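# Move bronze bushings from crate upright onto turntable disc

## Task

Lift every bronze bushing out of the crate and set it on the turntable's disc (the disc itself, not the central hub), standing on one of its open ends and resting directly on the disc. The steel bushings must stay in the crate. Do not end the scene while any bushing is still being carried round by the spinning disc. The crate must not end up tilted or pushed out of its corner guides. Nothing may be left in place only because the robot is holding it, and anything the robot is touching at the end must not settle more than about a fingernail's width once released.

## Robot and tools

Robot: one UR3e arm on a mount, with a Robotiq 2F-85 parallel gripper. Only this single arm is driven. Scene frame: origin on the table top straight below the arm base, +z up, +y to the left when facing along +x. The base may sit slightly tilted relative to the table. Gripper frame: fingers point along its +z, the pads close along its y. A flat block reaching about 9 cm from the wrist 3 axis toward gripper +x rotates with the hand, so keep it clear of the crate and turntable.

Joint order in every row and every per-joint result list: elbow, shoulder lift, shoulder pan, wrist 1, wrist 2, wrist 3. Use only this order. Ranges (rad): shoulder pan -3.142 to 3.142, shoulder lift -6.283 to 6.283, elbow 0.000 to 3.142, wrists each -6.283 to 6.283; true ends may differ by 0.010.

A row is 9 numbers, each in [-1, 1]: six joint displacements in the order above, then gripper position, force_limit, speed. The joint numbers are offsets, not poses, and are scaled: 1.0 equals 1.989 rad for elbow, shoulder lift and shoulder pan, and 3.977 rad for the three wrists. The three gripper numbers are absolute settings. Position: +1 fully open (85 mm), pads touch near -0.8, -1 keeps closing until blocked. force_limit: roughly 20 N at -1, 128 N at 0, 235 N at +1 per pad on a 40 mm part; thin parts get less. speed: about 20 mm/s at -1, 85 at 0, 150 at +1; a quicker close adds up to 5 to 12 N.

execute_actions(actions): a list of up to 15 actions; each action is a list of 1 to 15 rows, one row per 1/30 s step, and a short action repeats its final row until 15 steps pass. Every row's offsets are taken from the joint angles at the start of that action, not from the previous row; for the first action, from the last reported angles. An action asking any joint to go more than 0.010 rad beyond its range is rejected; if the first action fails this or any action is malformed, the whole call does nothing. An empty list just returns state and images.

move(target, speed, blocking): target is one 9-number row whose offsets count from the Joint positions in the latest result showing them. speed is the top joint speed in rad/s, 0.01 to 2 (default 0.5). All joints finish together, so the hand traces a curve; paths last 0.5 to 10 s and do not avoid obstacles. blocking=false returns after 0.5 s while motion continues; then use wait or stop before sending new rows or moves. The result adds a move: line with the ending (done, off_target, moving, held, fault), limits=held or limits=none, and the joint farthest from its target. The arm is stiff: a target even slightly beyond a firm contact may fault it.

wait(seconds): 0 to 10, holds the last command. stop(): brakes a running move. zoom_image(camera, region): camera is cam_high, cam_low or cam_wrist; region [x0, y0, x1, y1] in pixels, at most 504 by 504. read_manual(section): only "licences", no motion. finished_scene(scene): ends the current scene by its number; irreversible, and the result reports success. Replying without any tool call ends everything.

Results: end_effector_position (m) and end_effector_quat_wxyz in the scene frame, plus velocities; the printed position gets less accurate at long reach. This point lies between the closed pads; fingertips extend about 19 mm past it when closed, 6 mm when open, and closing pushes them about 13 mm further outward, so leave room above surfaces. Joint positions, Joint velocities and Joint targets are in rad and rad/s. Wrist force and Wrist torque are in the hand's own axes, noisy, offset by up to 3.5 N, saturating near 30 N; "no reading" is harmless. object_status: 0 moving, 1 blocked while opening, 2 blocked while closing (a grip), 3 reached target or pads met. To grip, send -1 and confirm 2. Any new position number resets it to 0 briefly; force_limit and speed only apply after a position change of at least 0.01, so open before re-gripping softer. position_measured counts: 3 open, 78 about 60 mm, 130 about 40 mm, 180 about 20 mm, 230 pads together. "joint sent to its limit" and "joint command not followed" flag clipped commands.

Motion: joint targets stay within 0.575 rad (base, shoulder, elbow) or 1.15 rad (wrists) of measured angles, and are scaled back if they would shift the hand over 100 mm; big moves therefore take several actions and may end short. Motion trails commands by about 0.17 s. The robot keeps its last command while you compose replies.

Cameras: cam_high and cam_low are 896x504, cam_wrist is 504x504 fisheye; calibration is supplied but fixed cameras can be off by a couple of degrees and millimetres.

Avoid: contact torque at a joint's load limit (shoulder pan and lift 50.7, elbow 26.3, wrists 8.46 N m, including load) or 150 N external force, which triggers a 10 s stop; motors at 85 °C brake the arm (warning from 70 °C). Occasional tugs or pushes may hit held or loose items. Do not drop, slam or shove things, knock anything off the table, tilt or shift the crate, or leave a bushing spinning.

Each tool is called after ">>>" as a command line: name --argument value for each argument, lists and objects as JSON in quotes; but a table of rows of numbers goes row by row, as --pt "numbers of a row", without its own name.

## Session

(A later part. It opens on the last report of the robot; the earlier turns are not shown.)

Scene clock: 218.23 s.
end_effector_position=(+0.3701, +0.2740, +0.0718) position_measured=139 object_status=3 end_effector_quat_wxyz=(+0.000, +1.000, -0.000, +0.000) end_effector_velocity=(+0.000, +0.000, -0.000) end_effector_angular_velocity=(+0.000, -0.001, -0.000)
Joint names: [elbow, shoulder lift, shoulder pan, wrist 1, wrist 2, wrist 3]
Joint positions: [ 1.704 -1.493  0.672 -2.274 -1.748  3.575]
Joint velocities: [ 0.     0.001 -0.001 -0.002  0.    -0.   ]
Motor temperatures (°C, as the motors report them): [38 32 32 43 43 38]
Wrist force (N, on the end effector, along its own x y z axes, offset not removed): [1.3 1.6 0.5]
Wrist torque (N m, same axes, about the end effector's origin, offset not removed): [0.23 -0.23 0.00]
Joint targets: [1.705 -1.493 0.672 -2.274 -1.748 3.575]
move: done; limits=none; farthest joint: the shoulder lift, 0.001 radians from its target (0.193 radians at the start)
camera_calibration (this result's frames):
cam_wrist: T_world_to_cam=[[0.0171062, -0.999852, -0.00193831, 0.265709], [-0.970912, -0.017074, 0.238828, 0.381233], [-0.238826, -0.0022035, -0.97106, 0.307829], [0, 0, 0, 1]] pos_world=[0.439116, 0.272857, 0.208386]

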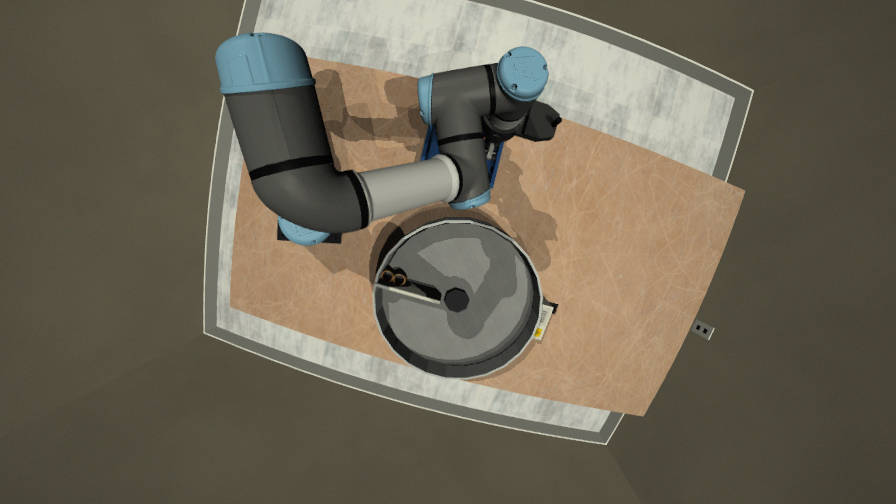

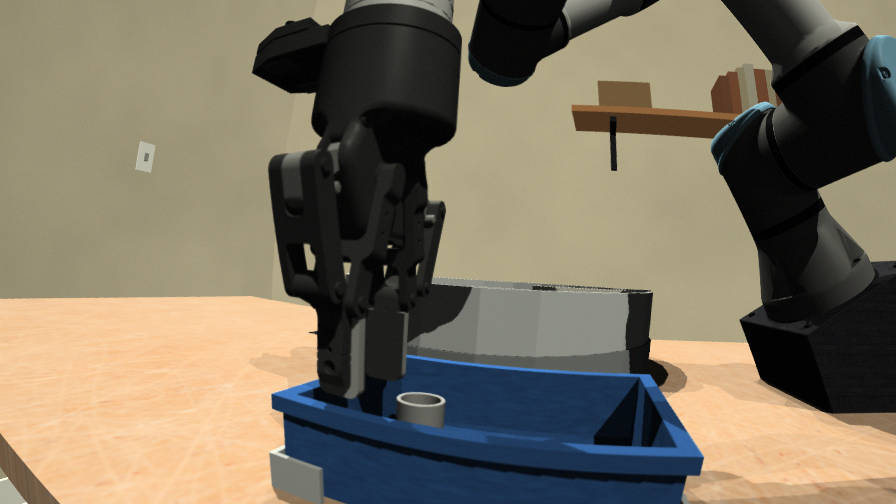

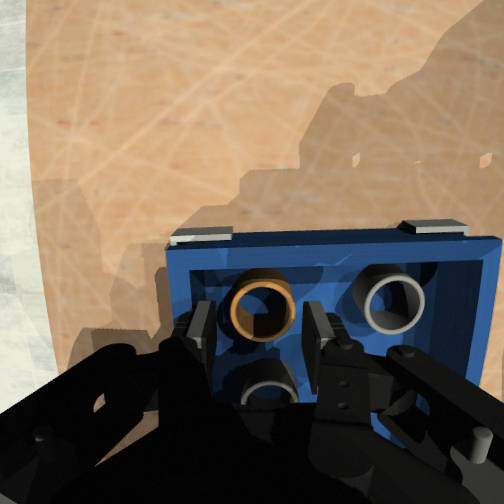

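>>> move --target '[0.0216,0.0466,-0.0128,-0.0344,0.0031,-0.0058,-0.08,-0.5,0]' --speed 0.1

Scene clock: 238.43 s.
end_effector_position=(+0.3747, +0.2779, +0.0605) position_measured=139 object_status=3 end_effector_quat_wxyz=(-0.007, +1.000, -0.000, +0.006) end_effector_velocity=(+0.000, +0.001, +0.000) end_effector_angular_velocity=(+0.001, -0.001, +0.001)
Joint names: [elbow, shoulder lift, shoulder pan, wrist 1, wrist 2, wrist 3]
Joint positions: [ 1.717 -1.458  0.664 -2.339 -1.735  3.565]
Joint velocities: [-0.001  0.     0.002 -0.     0.    -0.   ]
Motor temperatures (°C, as the motors report them): [38 32 32 43 43 38]
Wrist force (N, on the end effector, along its own x y z axes, offset not removed): [-2.7 5.2 -20.5]
Wrist torque (N m, same axes, about the end effector's origin, offset not removed): [0.66 -0.06 -0.10]
Joint targets: [1.717 -1.458 0.664 -2.339 -1.735 3.565]
FORCE FAULT: contact force on the arm reached its limit, and the arm stopped for 10 seconds. The contact can be on any part of the arm, not only on its tool. That time counts as 20 of the actions that you can send in this scene. The arm's remaining commands of this call were not run. The arm holds still and accepts commands again. Move the arm away from the contact; if what it grips holds it there, let go first. Pushing or pulling that hard again can fault the arm again.
move: fault; limits=none; farthest joint: the wrist 1, 0.072 radians from its target (0.137 radians at the start)
camera_calibration (this result's frames):
cam_wrist: T_world_to_cam=[[0.01764, -0.999707, -0.0165833, 0.270155], [-0.97375, -0.0209418, 0.226655, 0.391372], [-0.226936, 0.0121498, -0.973834, 0.289754], [0, 0, 0, 1]] pos_world=[0.442088, 0.274752, 0.197946]

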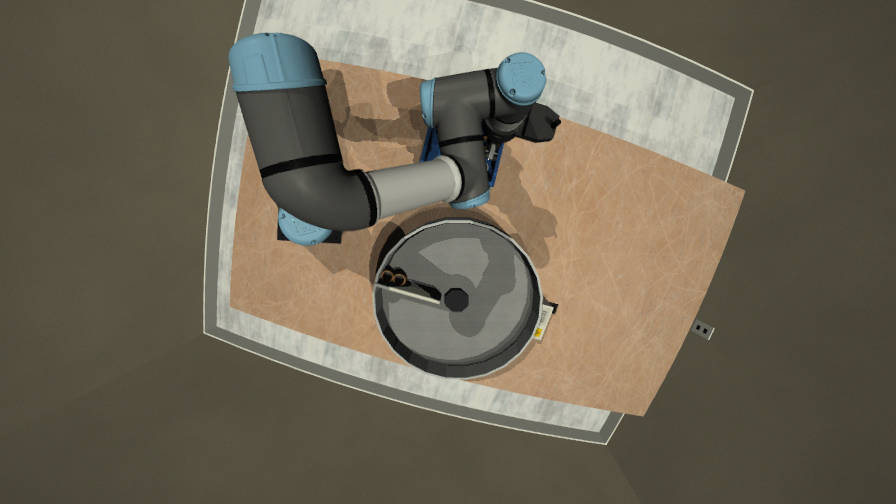

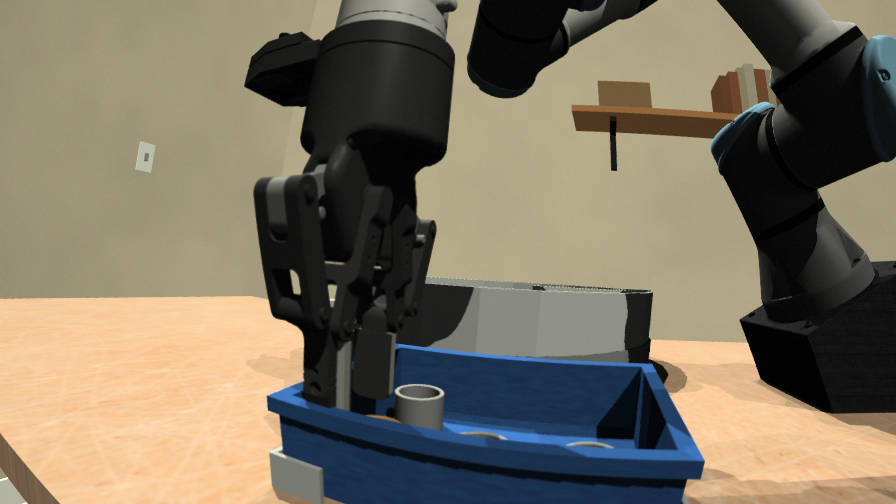

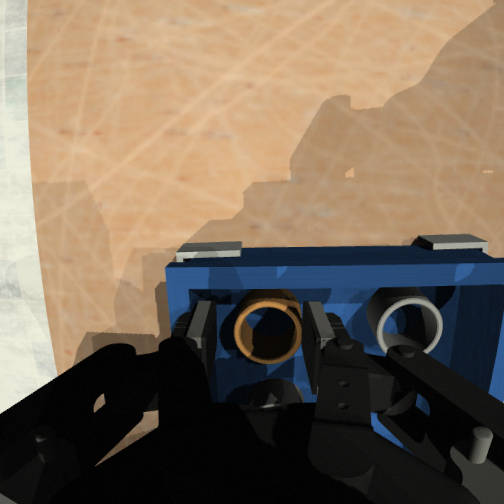

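>>> move --target '[-0.0065,-0.0176,0.004,0.0163,-0.0033,0.0025,-0.08,-0.5,0]' --speed 0.15

Scene clock: 243.97 s.
end_effector_position=(+0.3708, +0.2740, +0.0721) position_measured=139 object_status=3 end_effector_quat_wxyz=(+0.000, +1.000, -0.000, +0.001) end_effector_velocity=(+0.001, -0.001, +0.000) end_effector_angular_velocity=(-0.001, -0.001, -0.001)
Joint names: [elbow, shoulder lift, shoulder pan, wrist 1, wrist 2, wrist 3]
Joint positions: [ 1.704 -1.493  0.672 -2.275 -1.748  3.574]
Joint velocities: [-0.002 -0.001 -0.001  0.002 -0.001  0.   ]
Motor temperatures (°C, as the motors report them): [38 32 32 43 43 38]
Wrist force (N, on the end effector, along its own x y z axes, offset not removed): [0.5 1.5 0.1]
Wrist torque (N m, same axes, about the end effector's origin, offset not removed): [0.18 -0.10 0.02]
Joint targets: [1.704 -1.493 0.672 -2.274 -1.748 3.575]
move: done; limits=none; farthest joint: the shoulder pan, 0.000 radians from its target (0.008 radians at the start)
camera_calibration (this result's frames):
cam_wrist: T_world_to_cam=[[0.0173217, -0.999848, -0.00194484, 0.265525], [-0.971392, -0.0172894, 0.236852, 0.382236], [-0.236849, -0.00221347, -0.971544, 0.307617], [0, 0, 0, 1]] pos_world=[0.43956, 0.272774, 0.208847]

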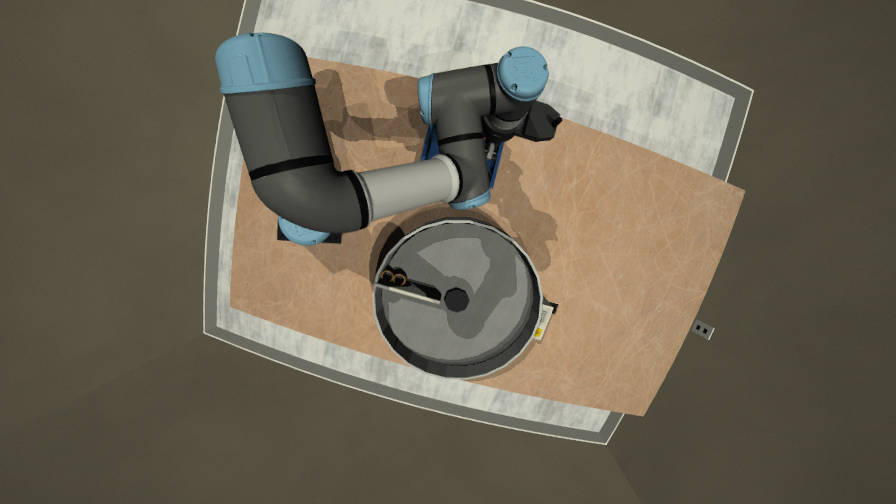

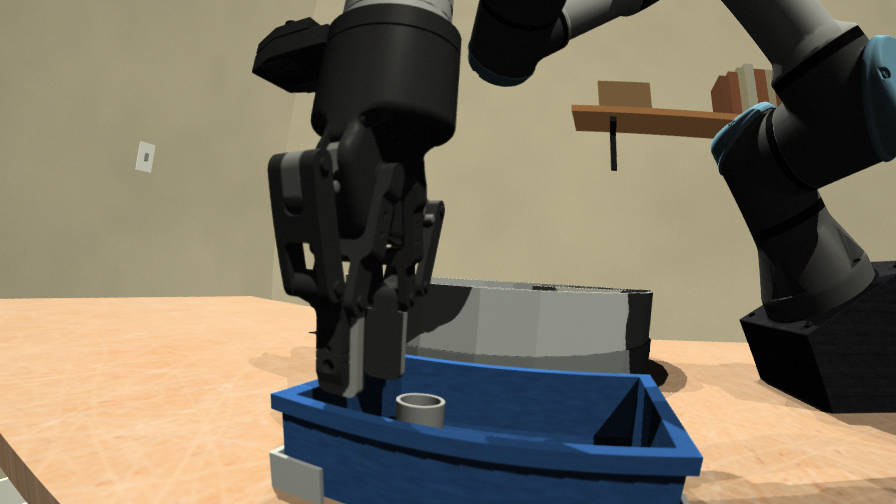

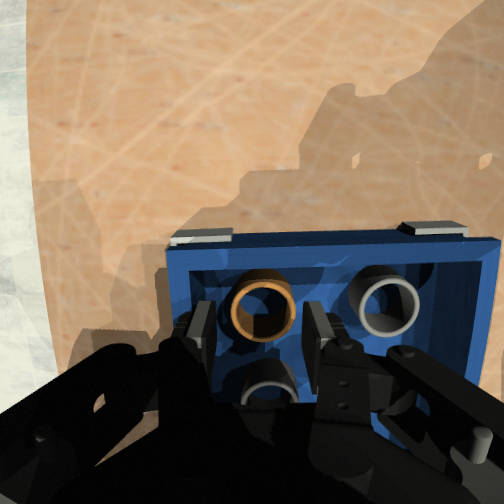

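>>> move --target '[0.0107,0.0118,-0.0094,-0.0112,0.0024,-0.004,-0.08,-0.5,0]' --speed 0.06

Scene clock: 254.40 s.
end_effector_position=(+0.3721, +0.2707, +0.0599) position_measured=139 object_status=3 end_effector_quat_wxyz=(+0.000, +1.000, -0.001, -0.000) end_effector_velocity=(+0.000, +0.000, -0.000) end_effector_angular_velocity=(+0.001, -0.001, +0.000)
Joint names: [elbow, shoulder lift, shoulder pan, wrist 1, wrist 2, wrist 3]
Joint positions: [ 1.725 -1.47   0.653 -2.319 -1.739  3.559]
Joint velocities: [ 0.     0.001 -0.001 -0.002  0.001 -0.001]
Motor temperatures (°C, as the motors report them): [38 32 32 43 43 38]
Wrist force (N, on the end effector, along its own x y z axes, offset not removed): [0.5 1.5 0.5]
Wrist torque (N m, same axes, about the end effector's origin, offset not removed): [0.22 -0.10 0.02]
Joint targets: [1.725 -1.470 0.653 -2.319 -1.739 3.559]
move: done; limits=none; farthest joint: the wrist 1, 0.001 radians from its target (0.045 radians at the start)
camera_calibration (this result's frames):
cam_wrist: T_world_to_cam=[[0.017039, -0.999854, -0.00139236, 0.262343], [-0.970675, -0.0168757, 0.239804, 0.385728], [-0.239792, -0.00273448, -0.97082, 0.29725], [0, 0, 0, 1]] pos_world=[0.441224, 0.269627, 0.196442]

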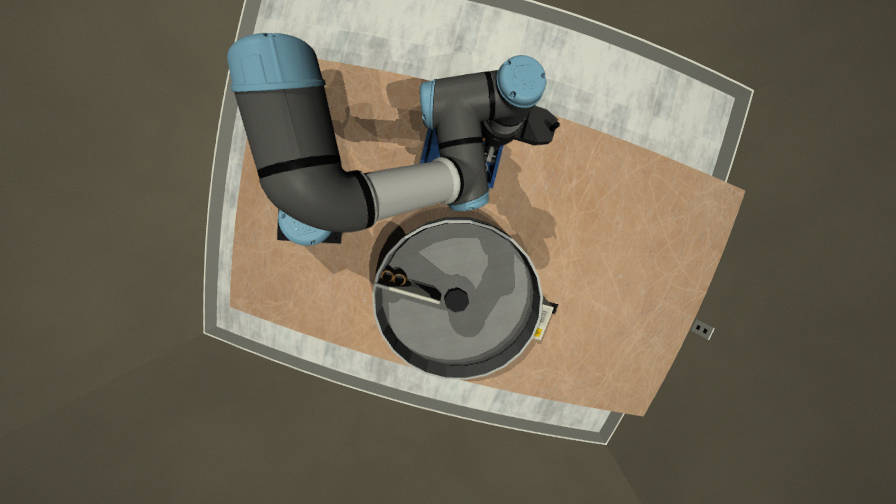

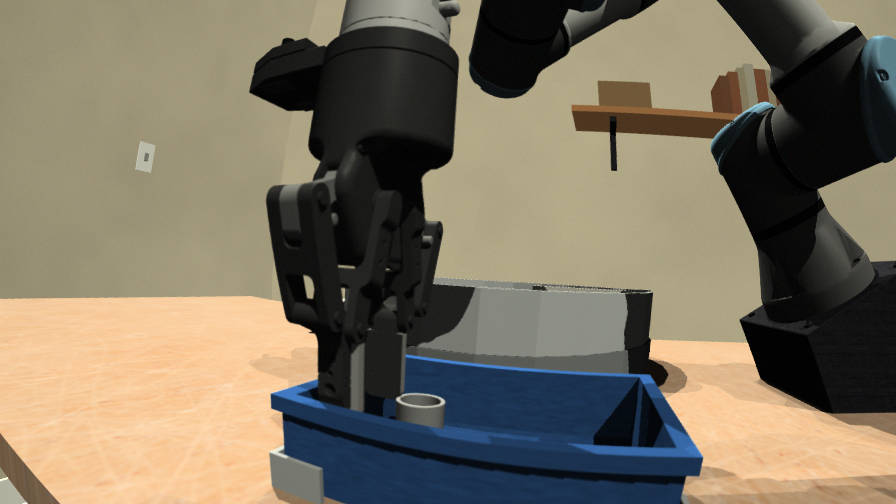

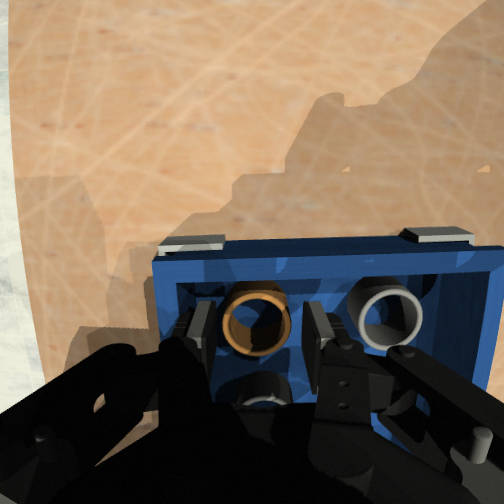

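>>> move --target '[0.014,0.0326,-0.0063,-0.0238,0.0016,-0.003,-0.08,-0.5,0]' --speed 0.05

>>> execute_actions --actions '[[[0,0,0,0,0,0,-1,-0.5,0]],[[0,0,0,0,0,0,-1,-0.5,0]]]'

Scene clock: 259.37 s.
end_effector_position=(+0.3721, +0.2709, +0.0359) position_measured=139 object_status=3 end_effector_quat_wxyz=(+0.000, +1.000, -0.000, -0.000) end_effector_velocity=(+0.000, -0.000, -0.001) end_effector_angular_velocity=(-0.000, +0.000, -0.001)
Joint names: [elbow, shoulder lift, shoulder pan, wrist 1, wrist 2, wrist 3]
Joint positions: [ 1.753 -1.405  0.641 -2.413 -1.733  3.547]
Joint velocities: [ 0.001  0.001 -0.001 -0.003  0.001 -0.   ]
Motor temperatures (°C, as the motors report them): [38 32 32 43 43 38]
Wrist force (N, on the end effector, along its own x y z axes, offset not removed): [0.0 2.4 -0.3]
Wrist torque (N m, same axes, about the end effector's origin, offset not removed): [0.23 -0.04 0.05]
Joint targets: [1.753 -1.405 0.640 -2.414 -1.733 3.547]
move: done; limits=none; farthest joint: the shoulder pan, 0.000 radians from its target (0.012 radians at the start)
camera_calibration (this result's frames):
cam_wrist: T_world_to_cam=[[0.0177603, -0.999841, -0.00184092, 0.262256], [-0.970655, -0.0176834, 0.239825, 0.391751], [-0.23982, -0.00247247, -0.970814, 0.273954], [0, 0, 0, 1]] pos_world=[0.441296, 0.269819, 0.172489]

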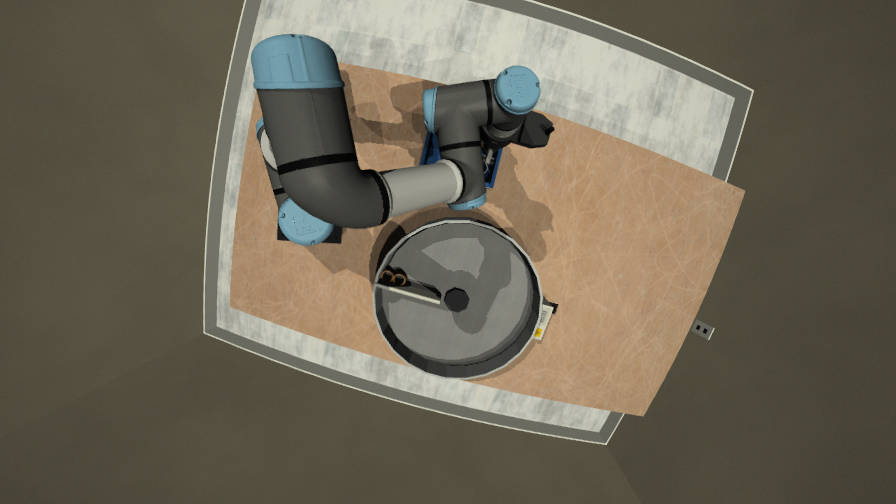

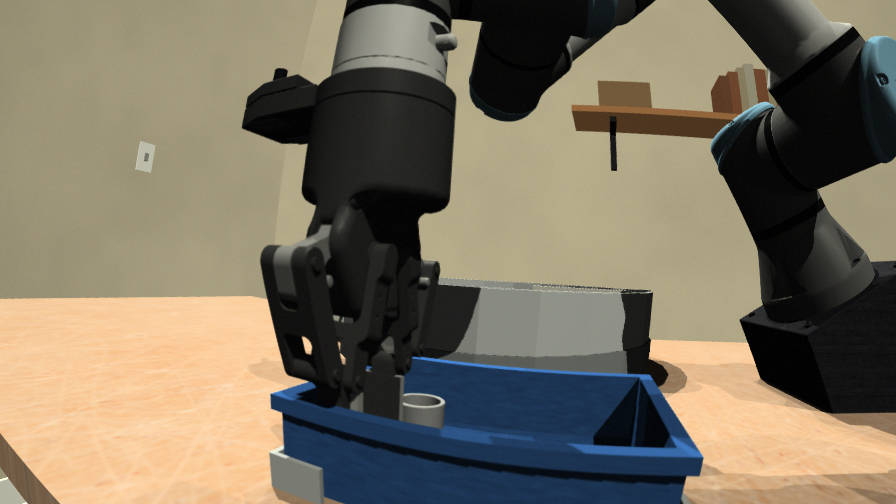

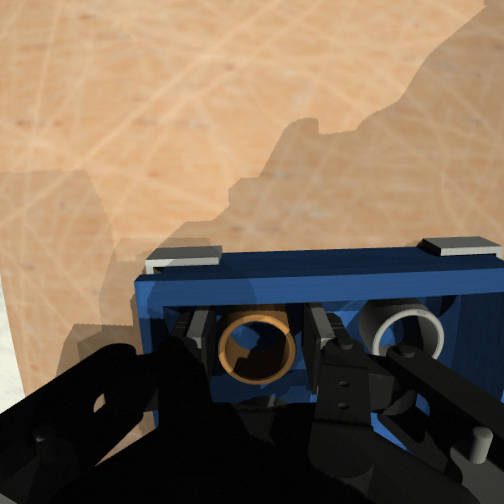

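Scene clock: 260.37 s.
end_effector_position=(+0.3721, +0.2710, +0.0359) position_measured=155 object_status=2 end_effector_quat_wxyz=(+0.000, +1.000, -0.000, -0.000) end_effector_velocity=(-0.001, +0.000, -0.000) end_effector_angular_velocity=(+0.000, +0.001, +0.001)
Joint names: [elbow, shoulder lift, shoulder pan, wrist 1, wrist 2, wrist 3]
Joint positions: [ 1.753 -1.405  0.64  -2.413 -1.733  3.547]
Joint velocities: [ 0.001 -0.     0.001  0.     0.    -0.   ]
Motor temperatures (°C, as the motors report them): [38 32 32 43 43 38]
Wrist force (N, on the end effector, along its own x y z axes, offset not removed): [-0.2 2.7 -9.8]
Wrist torque (N m, same axes, about the end effector's origin, offset not removed): [0.31 -0.28 0.03]
Joint targets: [1.753 -1.405 0.640 -2.413 -1.733 3.547]
camera_calibration (this result's frames):
cam_wrist: T_world_to_cam=[[0.0177532, -0.999841, -0.00190736, 0.262277], [-0.970663, -0.0176926, 0.239794, 0.391768], [-0.23979, -0.00240571, -0.970822, 0.273912], [0, 0, 0, 1]] pos_world=[0.4413, 0.269826, 0.172476]

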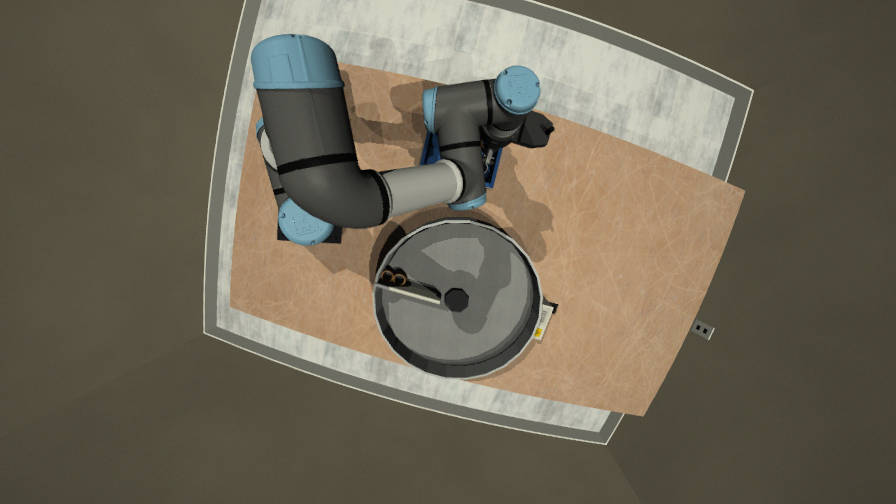

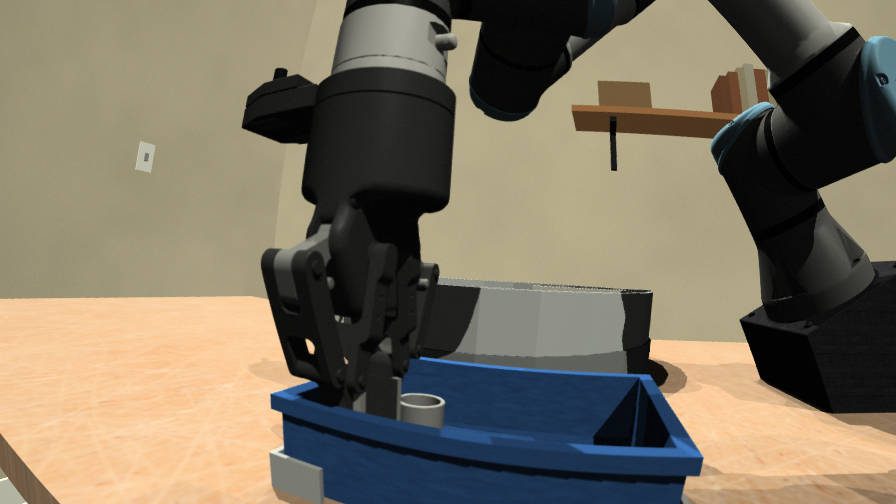

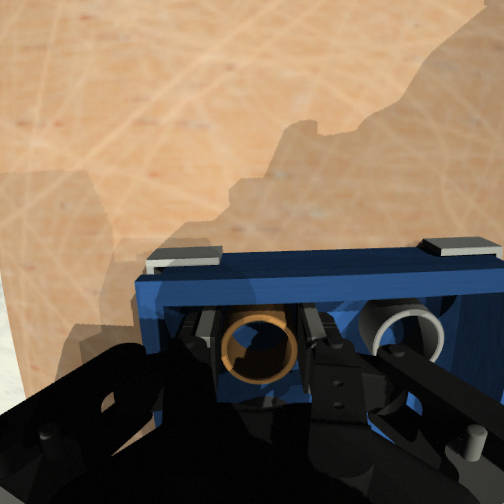

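>>> move --target '[-0.014,-0.0326,0.0063,0.0238,-0.0016,0.003,-1,-0.5,0]' --speed 0.15

>>> move --target '[-0.0895,-0.108,0.031,0.1013,-0.007,0,-1,-0.5,0]'

>>> move --target '[0.1604,-0.3019,-0.4665,0.0767,0.1123,-0.025,-1,-0.5,0]' --speed 0.8

>>> move --target '[-0.0474,0.0502,-0.2557,0.0423,0.0476,0,-1,-0.5,0]' --speed 0.8

>>> move --target '[0.135,0.084,0.057,-0.1215,-0.0088,0,-1,-0.5,0]' --speed 0.3

Scene clock: 265.87 s.
end_effector_position=(+0.3721, +0.2708, +0.0599) position_measured=155 object_status=2 end_effector_quat_wxyz=(+0.000, +1.000, -0.001, -0.000) end_effector_velocity=(+0.000, -0.000, +0.001) end_effector_angular_velocity=(-0.000, -0.000, -0.001)
Joint names: [elbow, shoulder lift, shoulder pan, wrist 1, wrist 2, wrist 3]
Joint positions: [ 1.725 -1.47   0.653 -2.319 -1.739  3.559]
Joint velocities: [-0.001 -0.002 -0.001  0.003  0.     0.   ]
Motor temperatures (°C, as the motors report them): [38 32 32 43 43 38]
Wrist force (N, on the end effector, along its own x y z axes, offset not removed): [1.5 1.6 0.7]
Wrist torque (N m, same axes, about the end effector's origin, offset not removed): [0.21 -0.25 0.03]
Joint targets: [1.725 -1.470 0.653 -2.319 -1.739 3.559]
move: done; limits=none; farthest joint: the wrist 1, 0.001 radians from its target (0.095 radians at the start)
camera_calibration (this result's frames):
cam_wrist: T_world_to_cam=[[0.0170318, -0.999854, -0.00145547, 0.262366], [-0.970681, -0.0168839, 0.239779, 0.385746], [-0.239768, -0.00267107, -0.970827, 0.297209], [0, 0, 0, 1]] pos_world=[0.441228, 0.269635, 0.196426]

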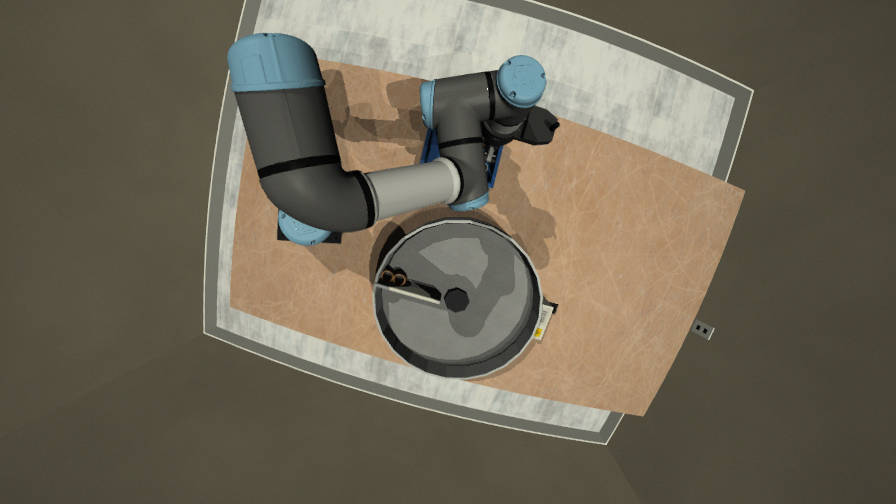

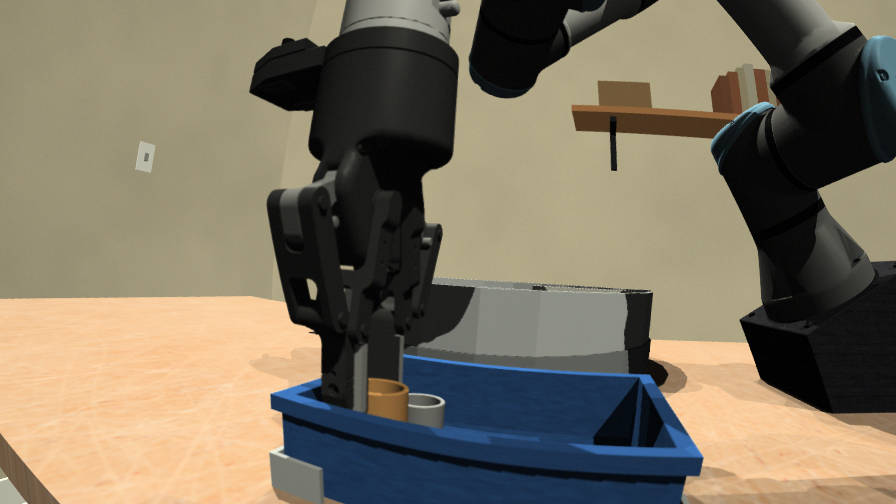

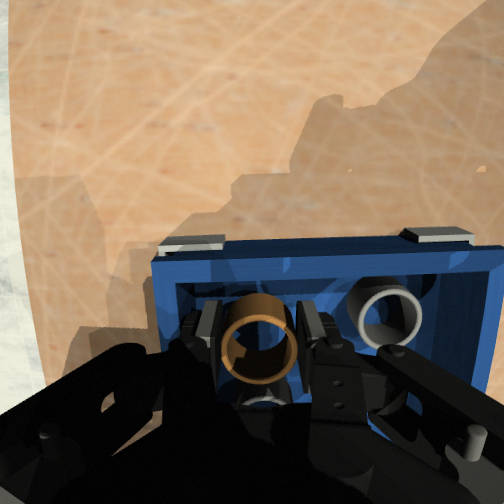

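Scene clock: 267.33 s.
end_effector_position=(+0.3632, +0.2661, +0.1595) position_measured=155 object_status=2 end_effector_quat_wxyz=(-0.000, +1.000, +0.027, -0.001) end_effector_velocity=(-0.000, +0.000, +0.001) end_effector_angular_velocity=(+0.001, +0.000, +0.000)
Joint names: [elbow, shoulder lift, shoulder pan, wrist 1, wrist 2, wrist 3]
Joint positions: [ 1.547 -1.684  0.715 -1.916 -1.767  3.559]
Joint velocities: [-0.001 -0.002  0.001  0.003  0.     0.   ]
Motor temperatures (°C, as the motors report them): [38 32 32 43 43 38]
Wrist force (N, on the end effector, along its own x y z axes, offset not removed): [0.0 1.3 0.4]
Wrist torque (N m, same axes, about the end effector's origin, offset not removed): [0.21 0.00 0.02]
Joint targets: [1.547 -1.684 0.715 -1.916 -1.767 3.559]
move: done; limits=none; farthest joint: the shoulder pan, 0.000 radians from its target (0.062 radians at the start)
camera_calibration (this result's frames):
cam_wrist: T_world_to_cam=[[0.0723133, -0.997379, -0.00244071, 0.237418], [-0.968116, -0.0707797, 0.240296, 0.366474], [-0.239839, -0.0150137, -0.970697, 0.395089], [0, 0, 0, 1]] pos_world=[0.432379, 0.268666, 0.296029]

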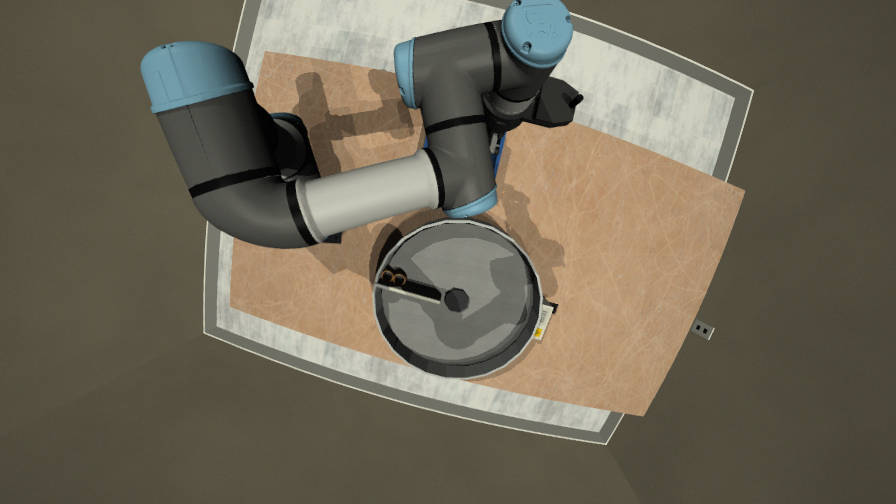

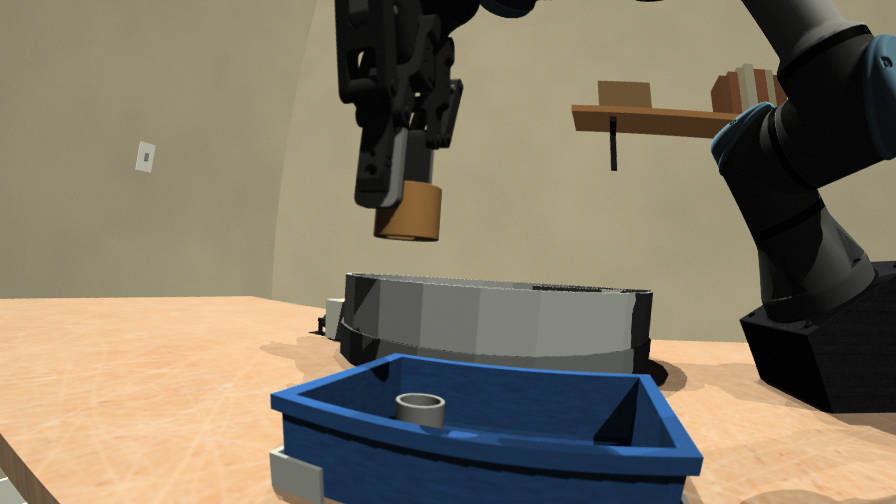

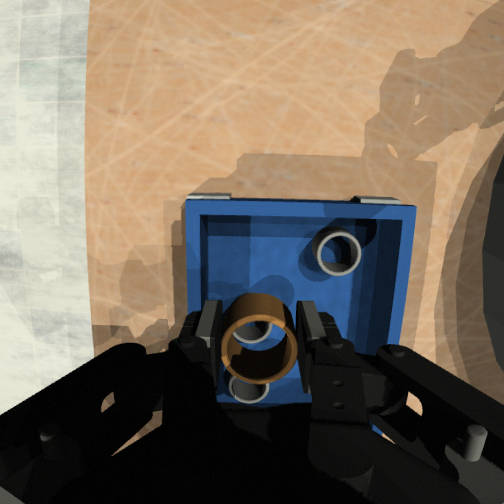

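Scene clock: 269.23 s.
end_effector_position=(+0.3602, +0.0999, +0.1697) position_measured=155 object_status=2 end_effector_quat_wxyz=(-0.000, +0.945, -0.327, -0.000) end_effector_velocity=(+0.000, -0.000, +0.000) end_effector_angular_velocity=(-0.001, -0.001, -0.001)
Joint names: [elbow, shoulder lift, shoulder pan, wrist 1, wrist 2, wrist 3]
Joint positions: [ 1.866 -2.285 -0.213 -1.611 -1.32   3.459]
Joint velocities: [-0.    -0.001 -0.002  0.001  0.001 -0.   ]
Motor temperatures (°C, as the motors report them): [38 32 32 43 43 38]
Wrist force (N, on the end effector, along its own x y z axes, offset not removed): [0.2 1.5 0.9]
Wrist torque (N m, same axes, about the end effector's origin, offset not removed): [0.17 -0.06 0.01]
Joint targets: [1.866 -2.285 -0.213 -1.611 -1.320 3.459]
move: done; limits=none; farthest joint: the shoulder pan, 0.000 radians from its target (0.927 radians at the start)
camera_calibration (this result's frames):
cam_wrist: T_world_to_cam=[[-0.603978, -0.796998, -0.00205762, 0.295414], [-0.774017, 0.585943, 0.239935, 0.213971], [-0.190022, 0.146508, -0.970787, 0.367664], [0, 0, 0, 1]] pos_world=[0.413906, 0.0562039, 0.306192]

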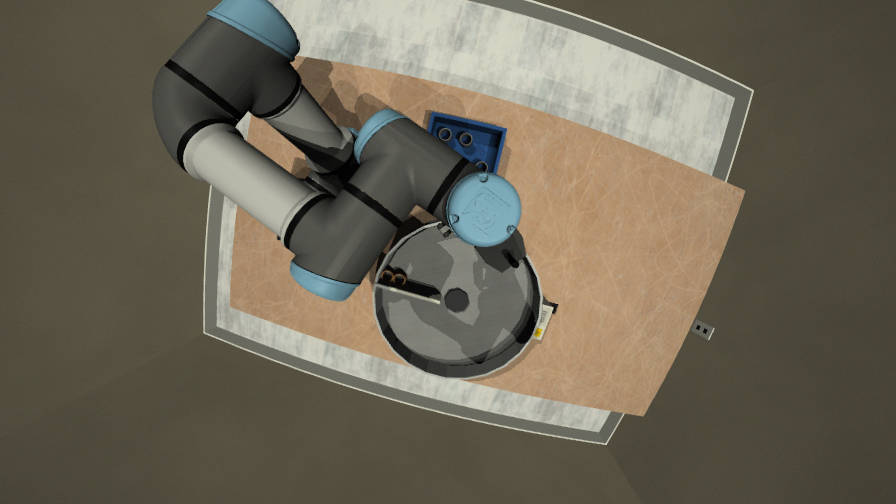

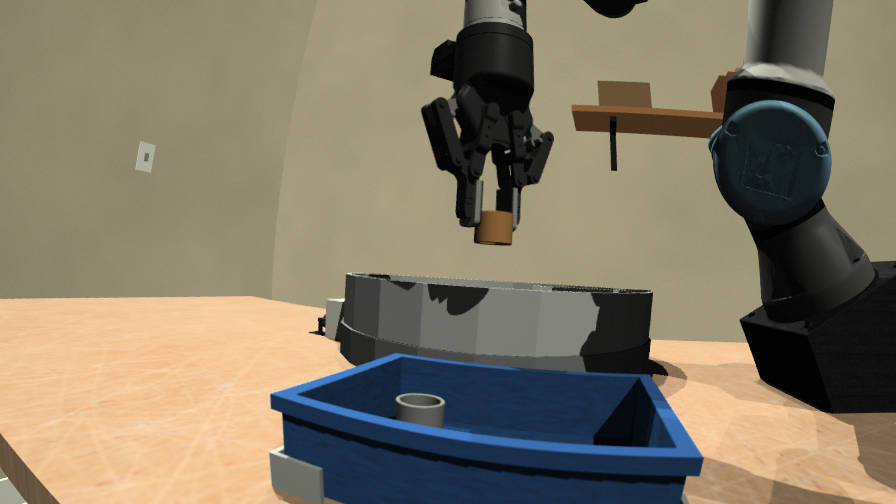

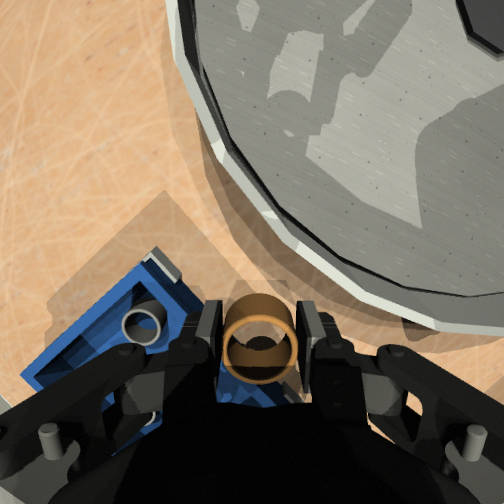

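Scene clock: 270.60 s.
end_effector_position=(+0.3904, -0.0052, +0.1596) position_measured=155 object_status=2 end_effector_quat_wxyz=(-0.000, +0.834, -0.552, -0.000) end_effector_velocity=(-0.000, -0.001, -0.000) end_effector_angular_velocity=(-0.000, +0.000, -0.004)
Joint names: [elbow, shoulder lift, shoulder pan, wrist 1, wrist 2, wrist 3]
Joint positions: [ 1.772 -2.185 -0.721 -1.443 -1.131  3.459]
Joint velocities: [ 0.     0.001 -0.004  0.001  0.001 -0.   ]
Motor temperatures (°C, as the motors report them): [38 32 32 43 43 38]
Wrist force (N, on the end effector, along its own x y z axes, offset not removed): [0.7 1.6 0.9]
Wrist torque (N m, same axes, about the end effector's origin, offset not removed): [0.21 -0.13 0.01]
Joint targets: [1.772 -2.185 -0.721 -1.443 -1.131 3.459]
move: done; limits=none; farthest joint: the shoulder pan, 0.000 radians from its target (0.509 radians at the start)
camera_calibration (this result's frames):
cam_wrist: T_world_to_cam=[[-0.9133, -0.407283, -0.00197176, 0.352633], [-0.395859, 0.886523, 0.239527, 0.155256], [-0.0958072, 0.21954, -0.970888, 0.342621], [0, 0, 0, 1]] pos_world=[0.416345, -0.0692352, 0.296154]

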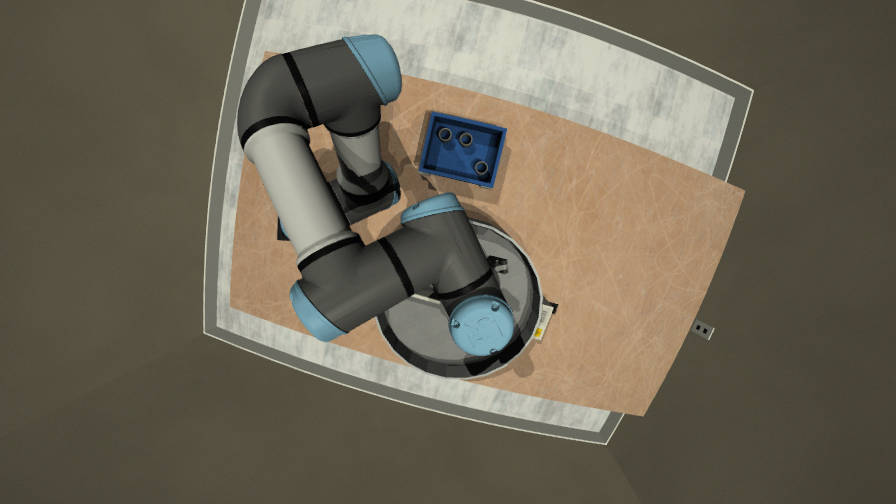

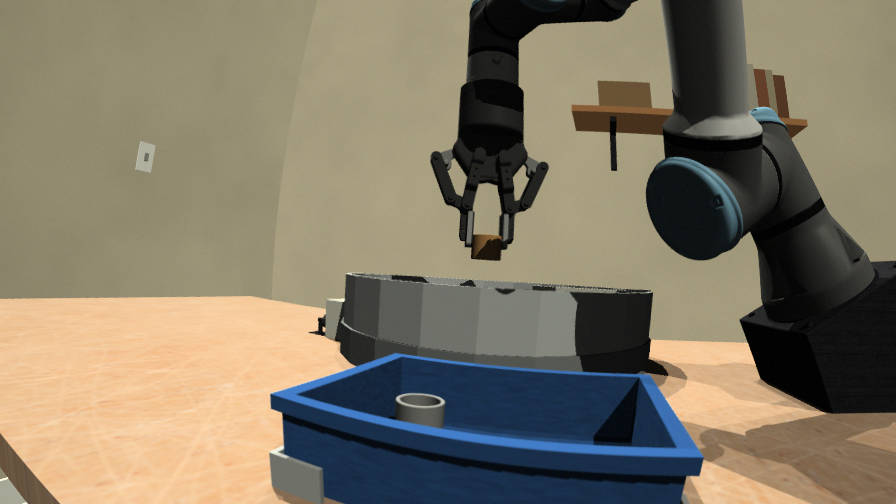

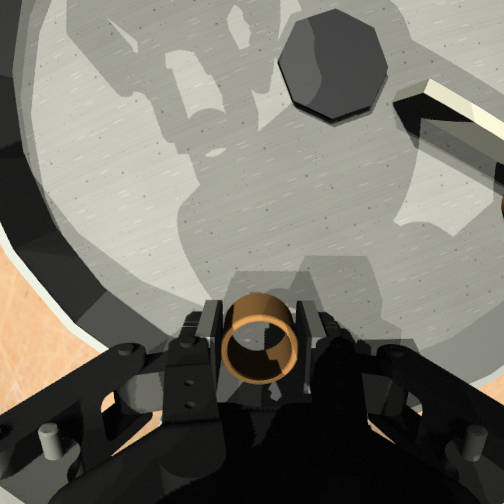

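Scene clock: 272.80 s.
end_effector_position=(+0.3909, -0.0252, +0.0846) position_measured=155 object_status=2 end_effector_quat_wxyz=(-0.000, +0.865, -0.502, -0.001) end_effector_velocity=(+0.000, -0.000, -0.000) end_effector_angular_velocity=(-0.001, -0.001, +0.001)
Joint names: [elbow, shoulder lift, shoulder pan, wrist 1, wrist 2, wrist 3]
Joint positions: [ 2.04  -2.018 -0.608 -1.926 -1.166  3.459]
Joint velocities: [ 0.     0.001  0.    -0.002 -0.     0.   ]
Motor temperatures (°C, as the motors report them): [38 32 32 43 43 38]
Wrist force (N, on the end effector, along its own x y z axes, offset not removed): [0.5 1.8 0.4]
Wrist torque (N m, same axes, about the end effector's origin, offset not removed): [0.23 -0.15 0.03]
Joint targets: [2.040 -2.018 -0.608 -1.926 -1.166 3.459]
move: done; limits=none; farthest joint: the shoulder pan, 0.000 radians from its target (0.113 radians at the start)
camera_calibration (this result's frames):
cam_wrist: T_world_to_cam=[[-0.859014, -0.51195, -0.00140202, 0.320908], [-0.497258, 0.833704, 0.240149, 0.229447], [-0.121776, 0.206989, -0.970735, 0.284059], [0, 0, 0, 1]] pos_world=[0.42435, -0.0857986, 0.221094]

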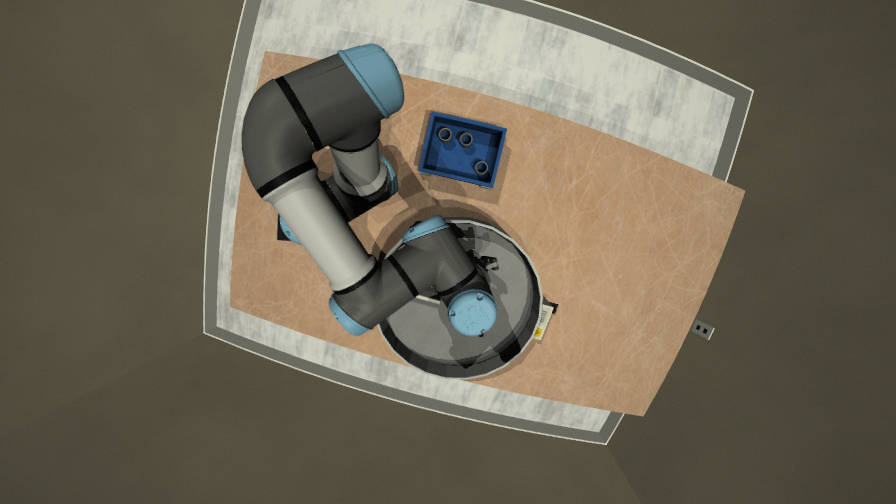

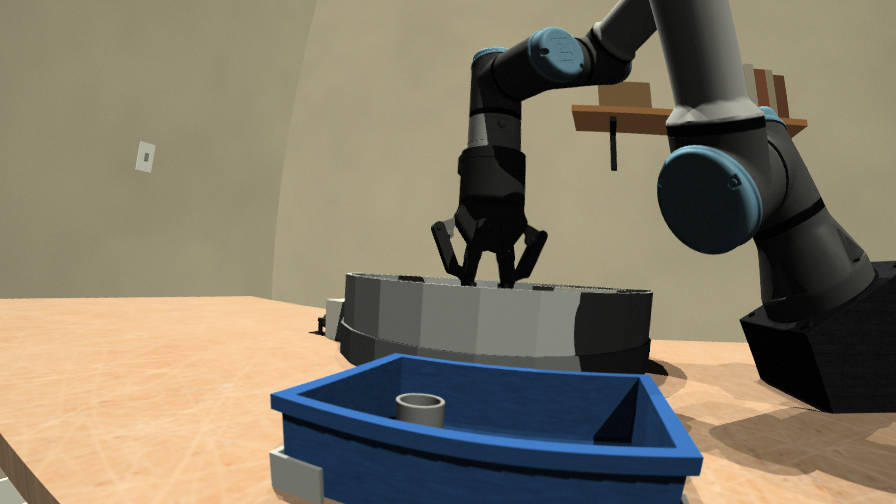

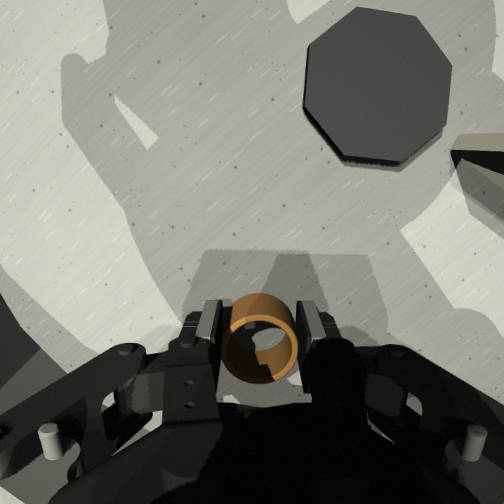

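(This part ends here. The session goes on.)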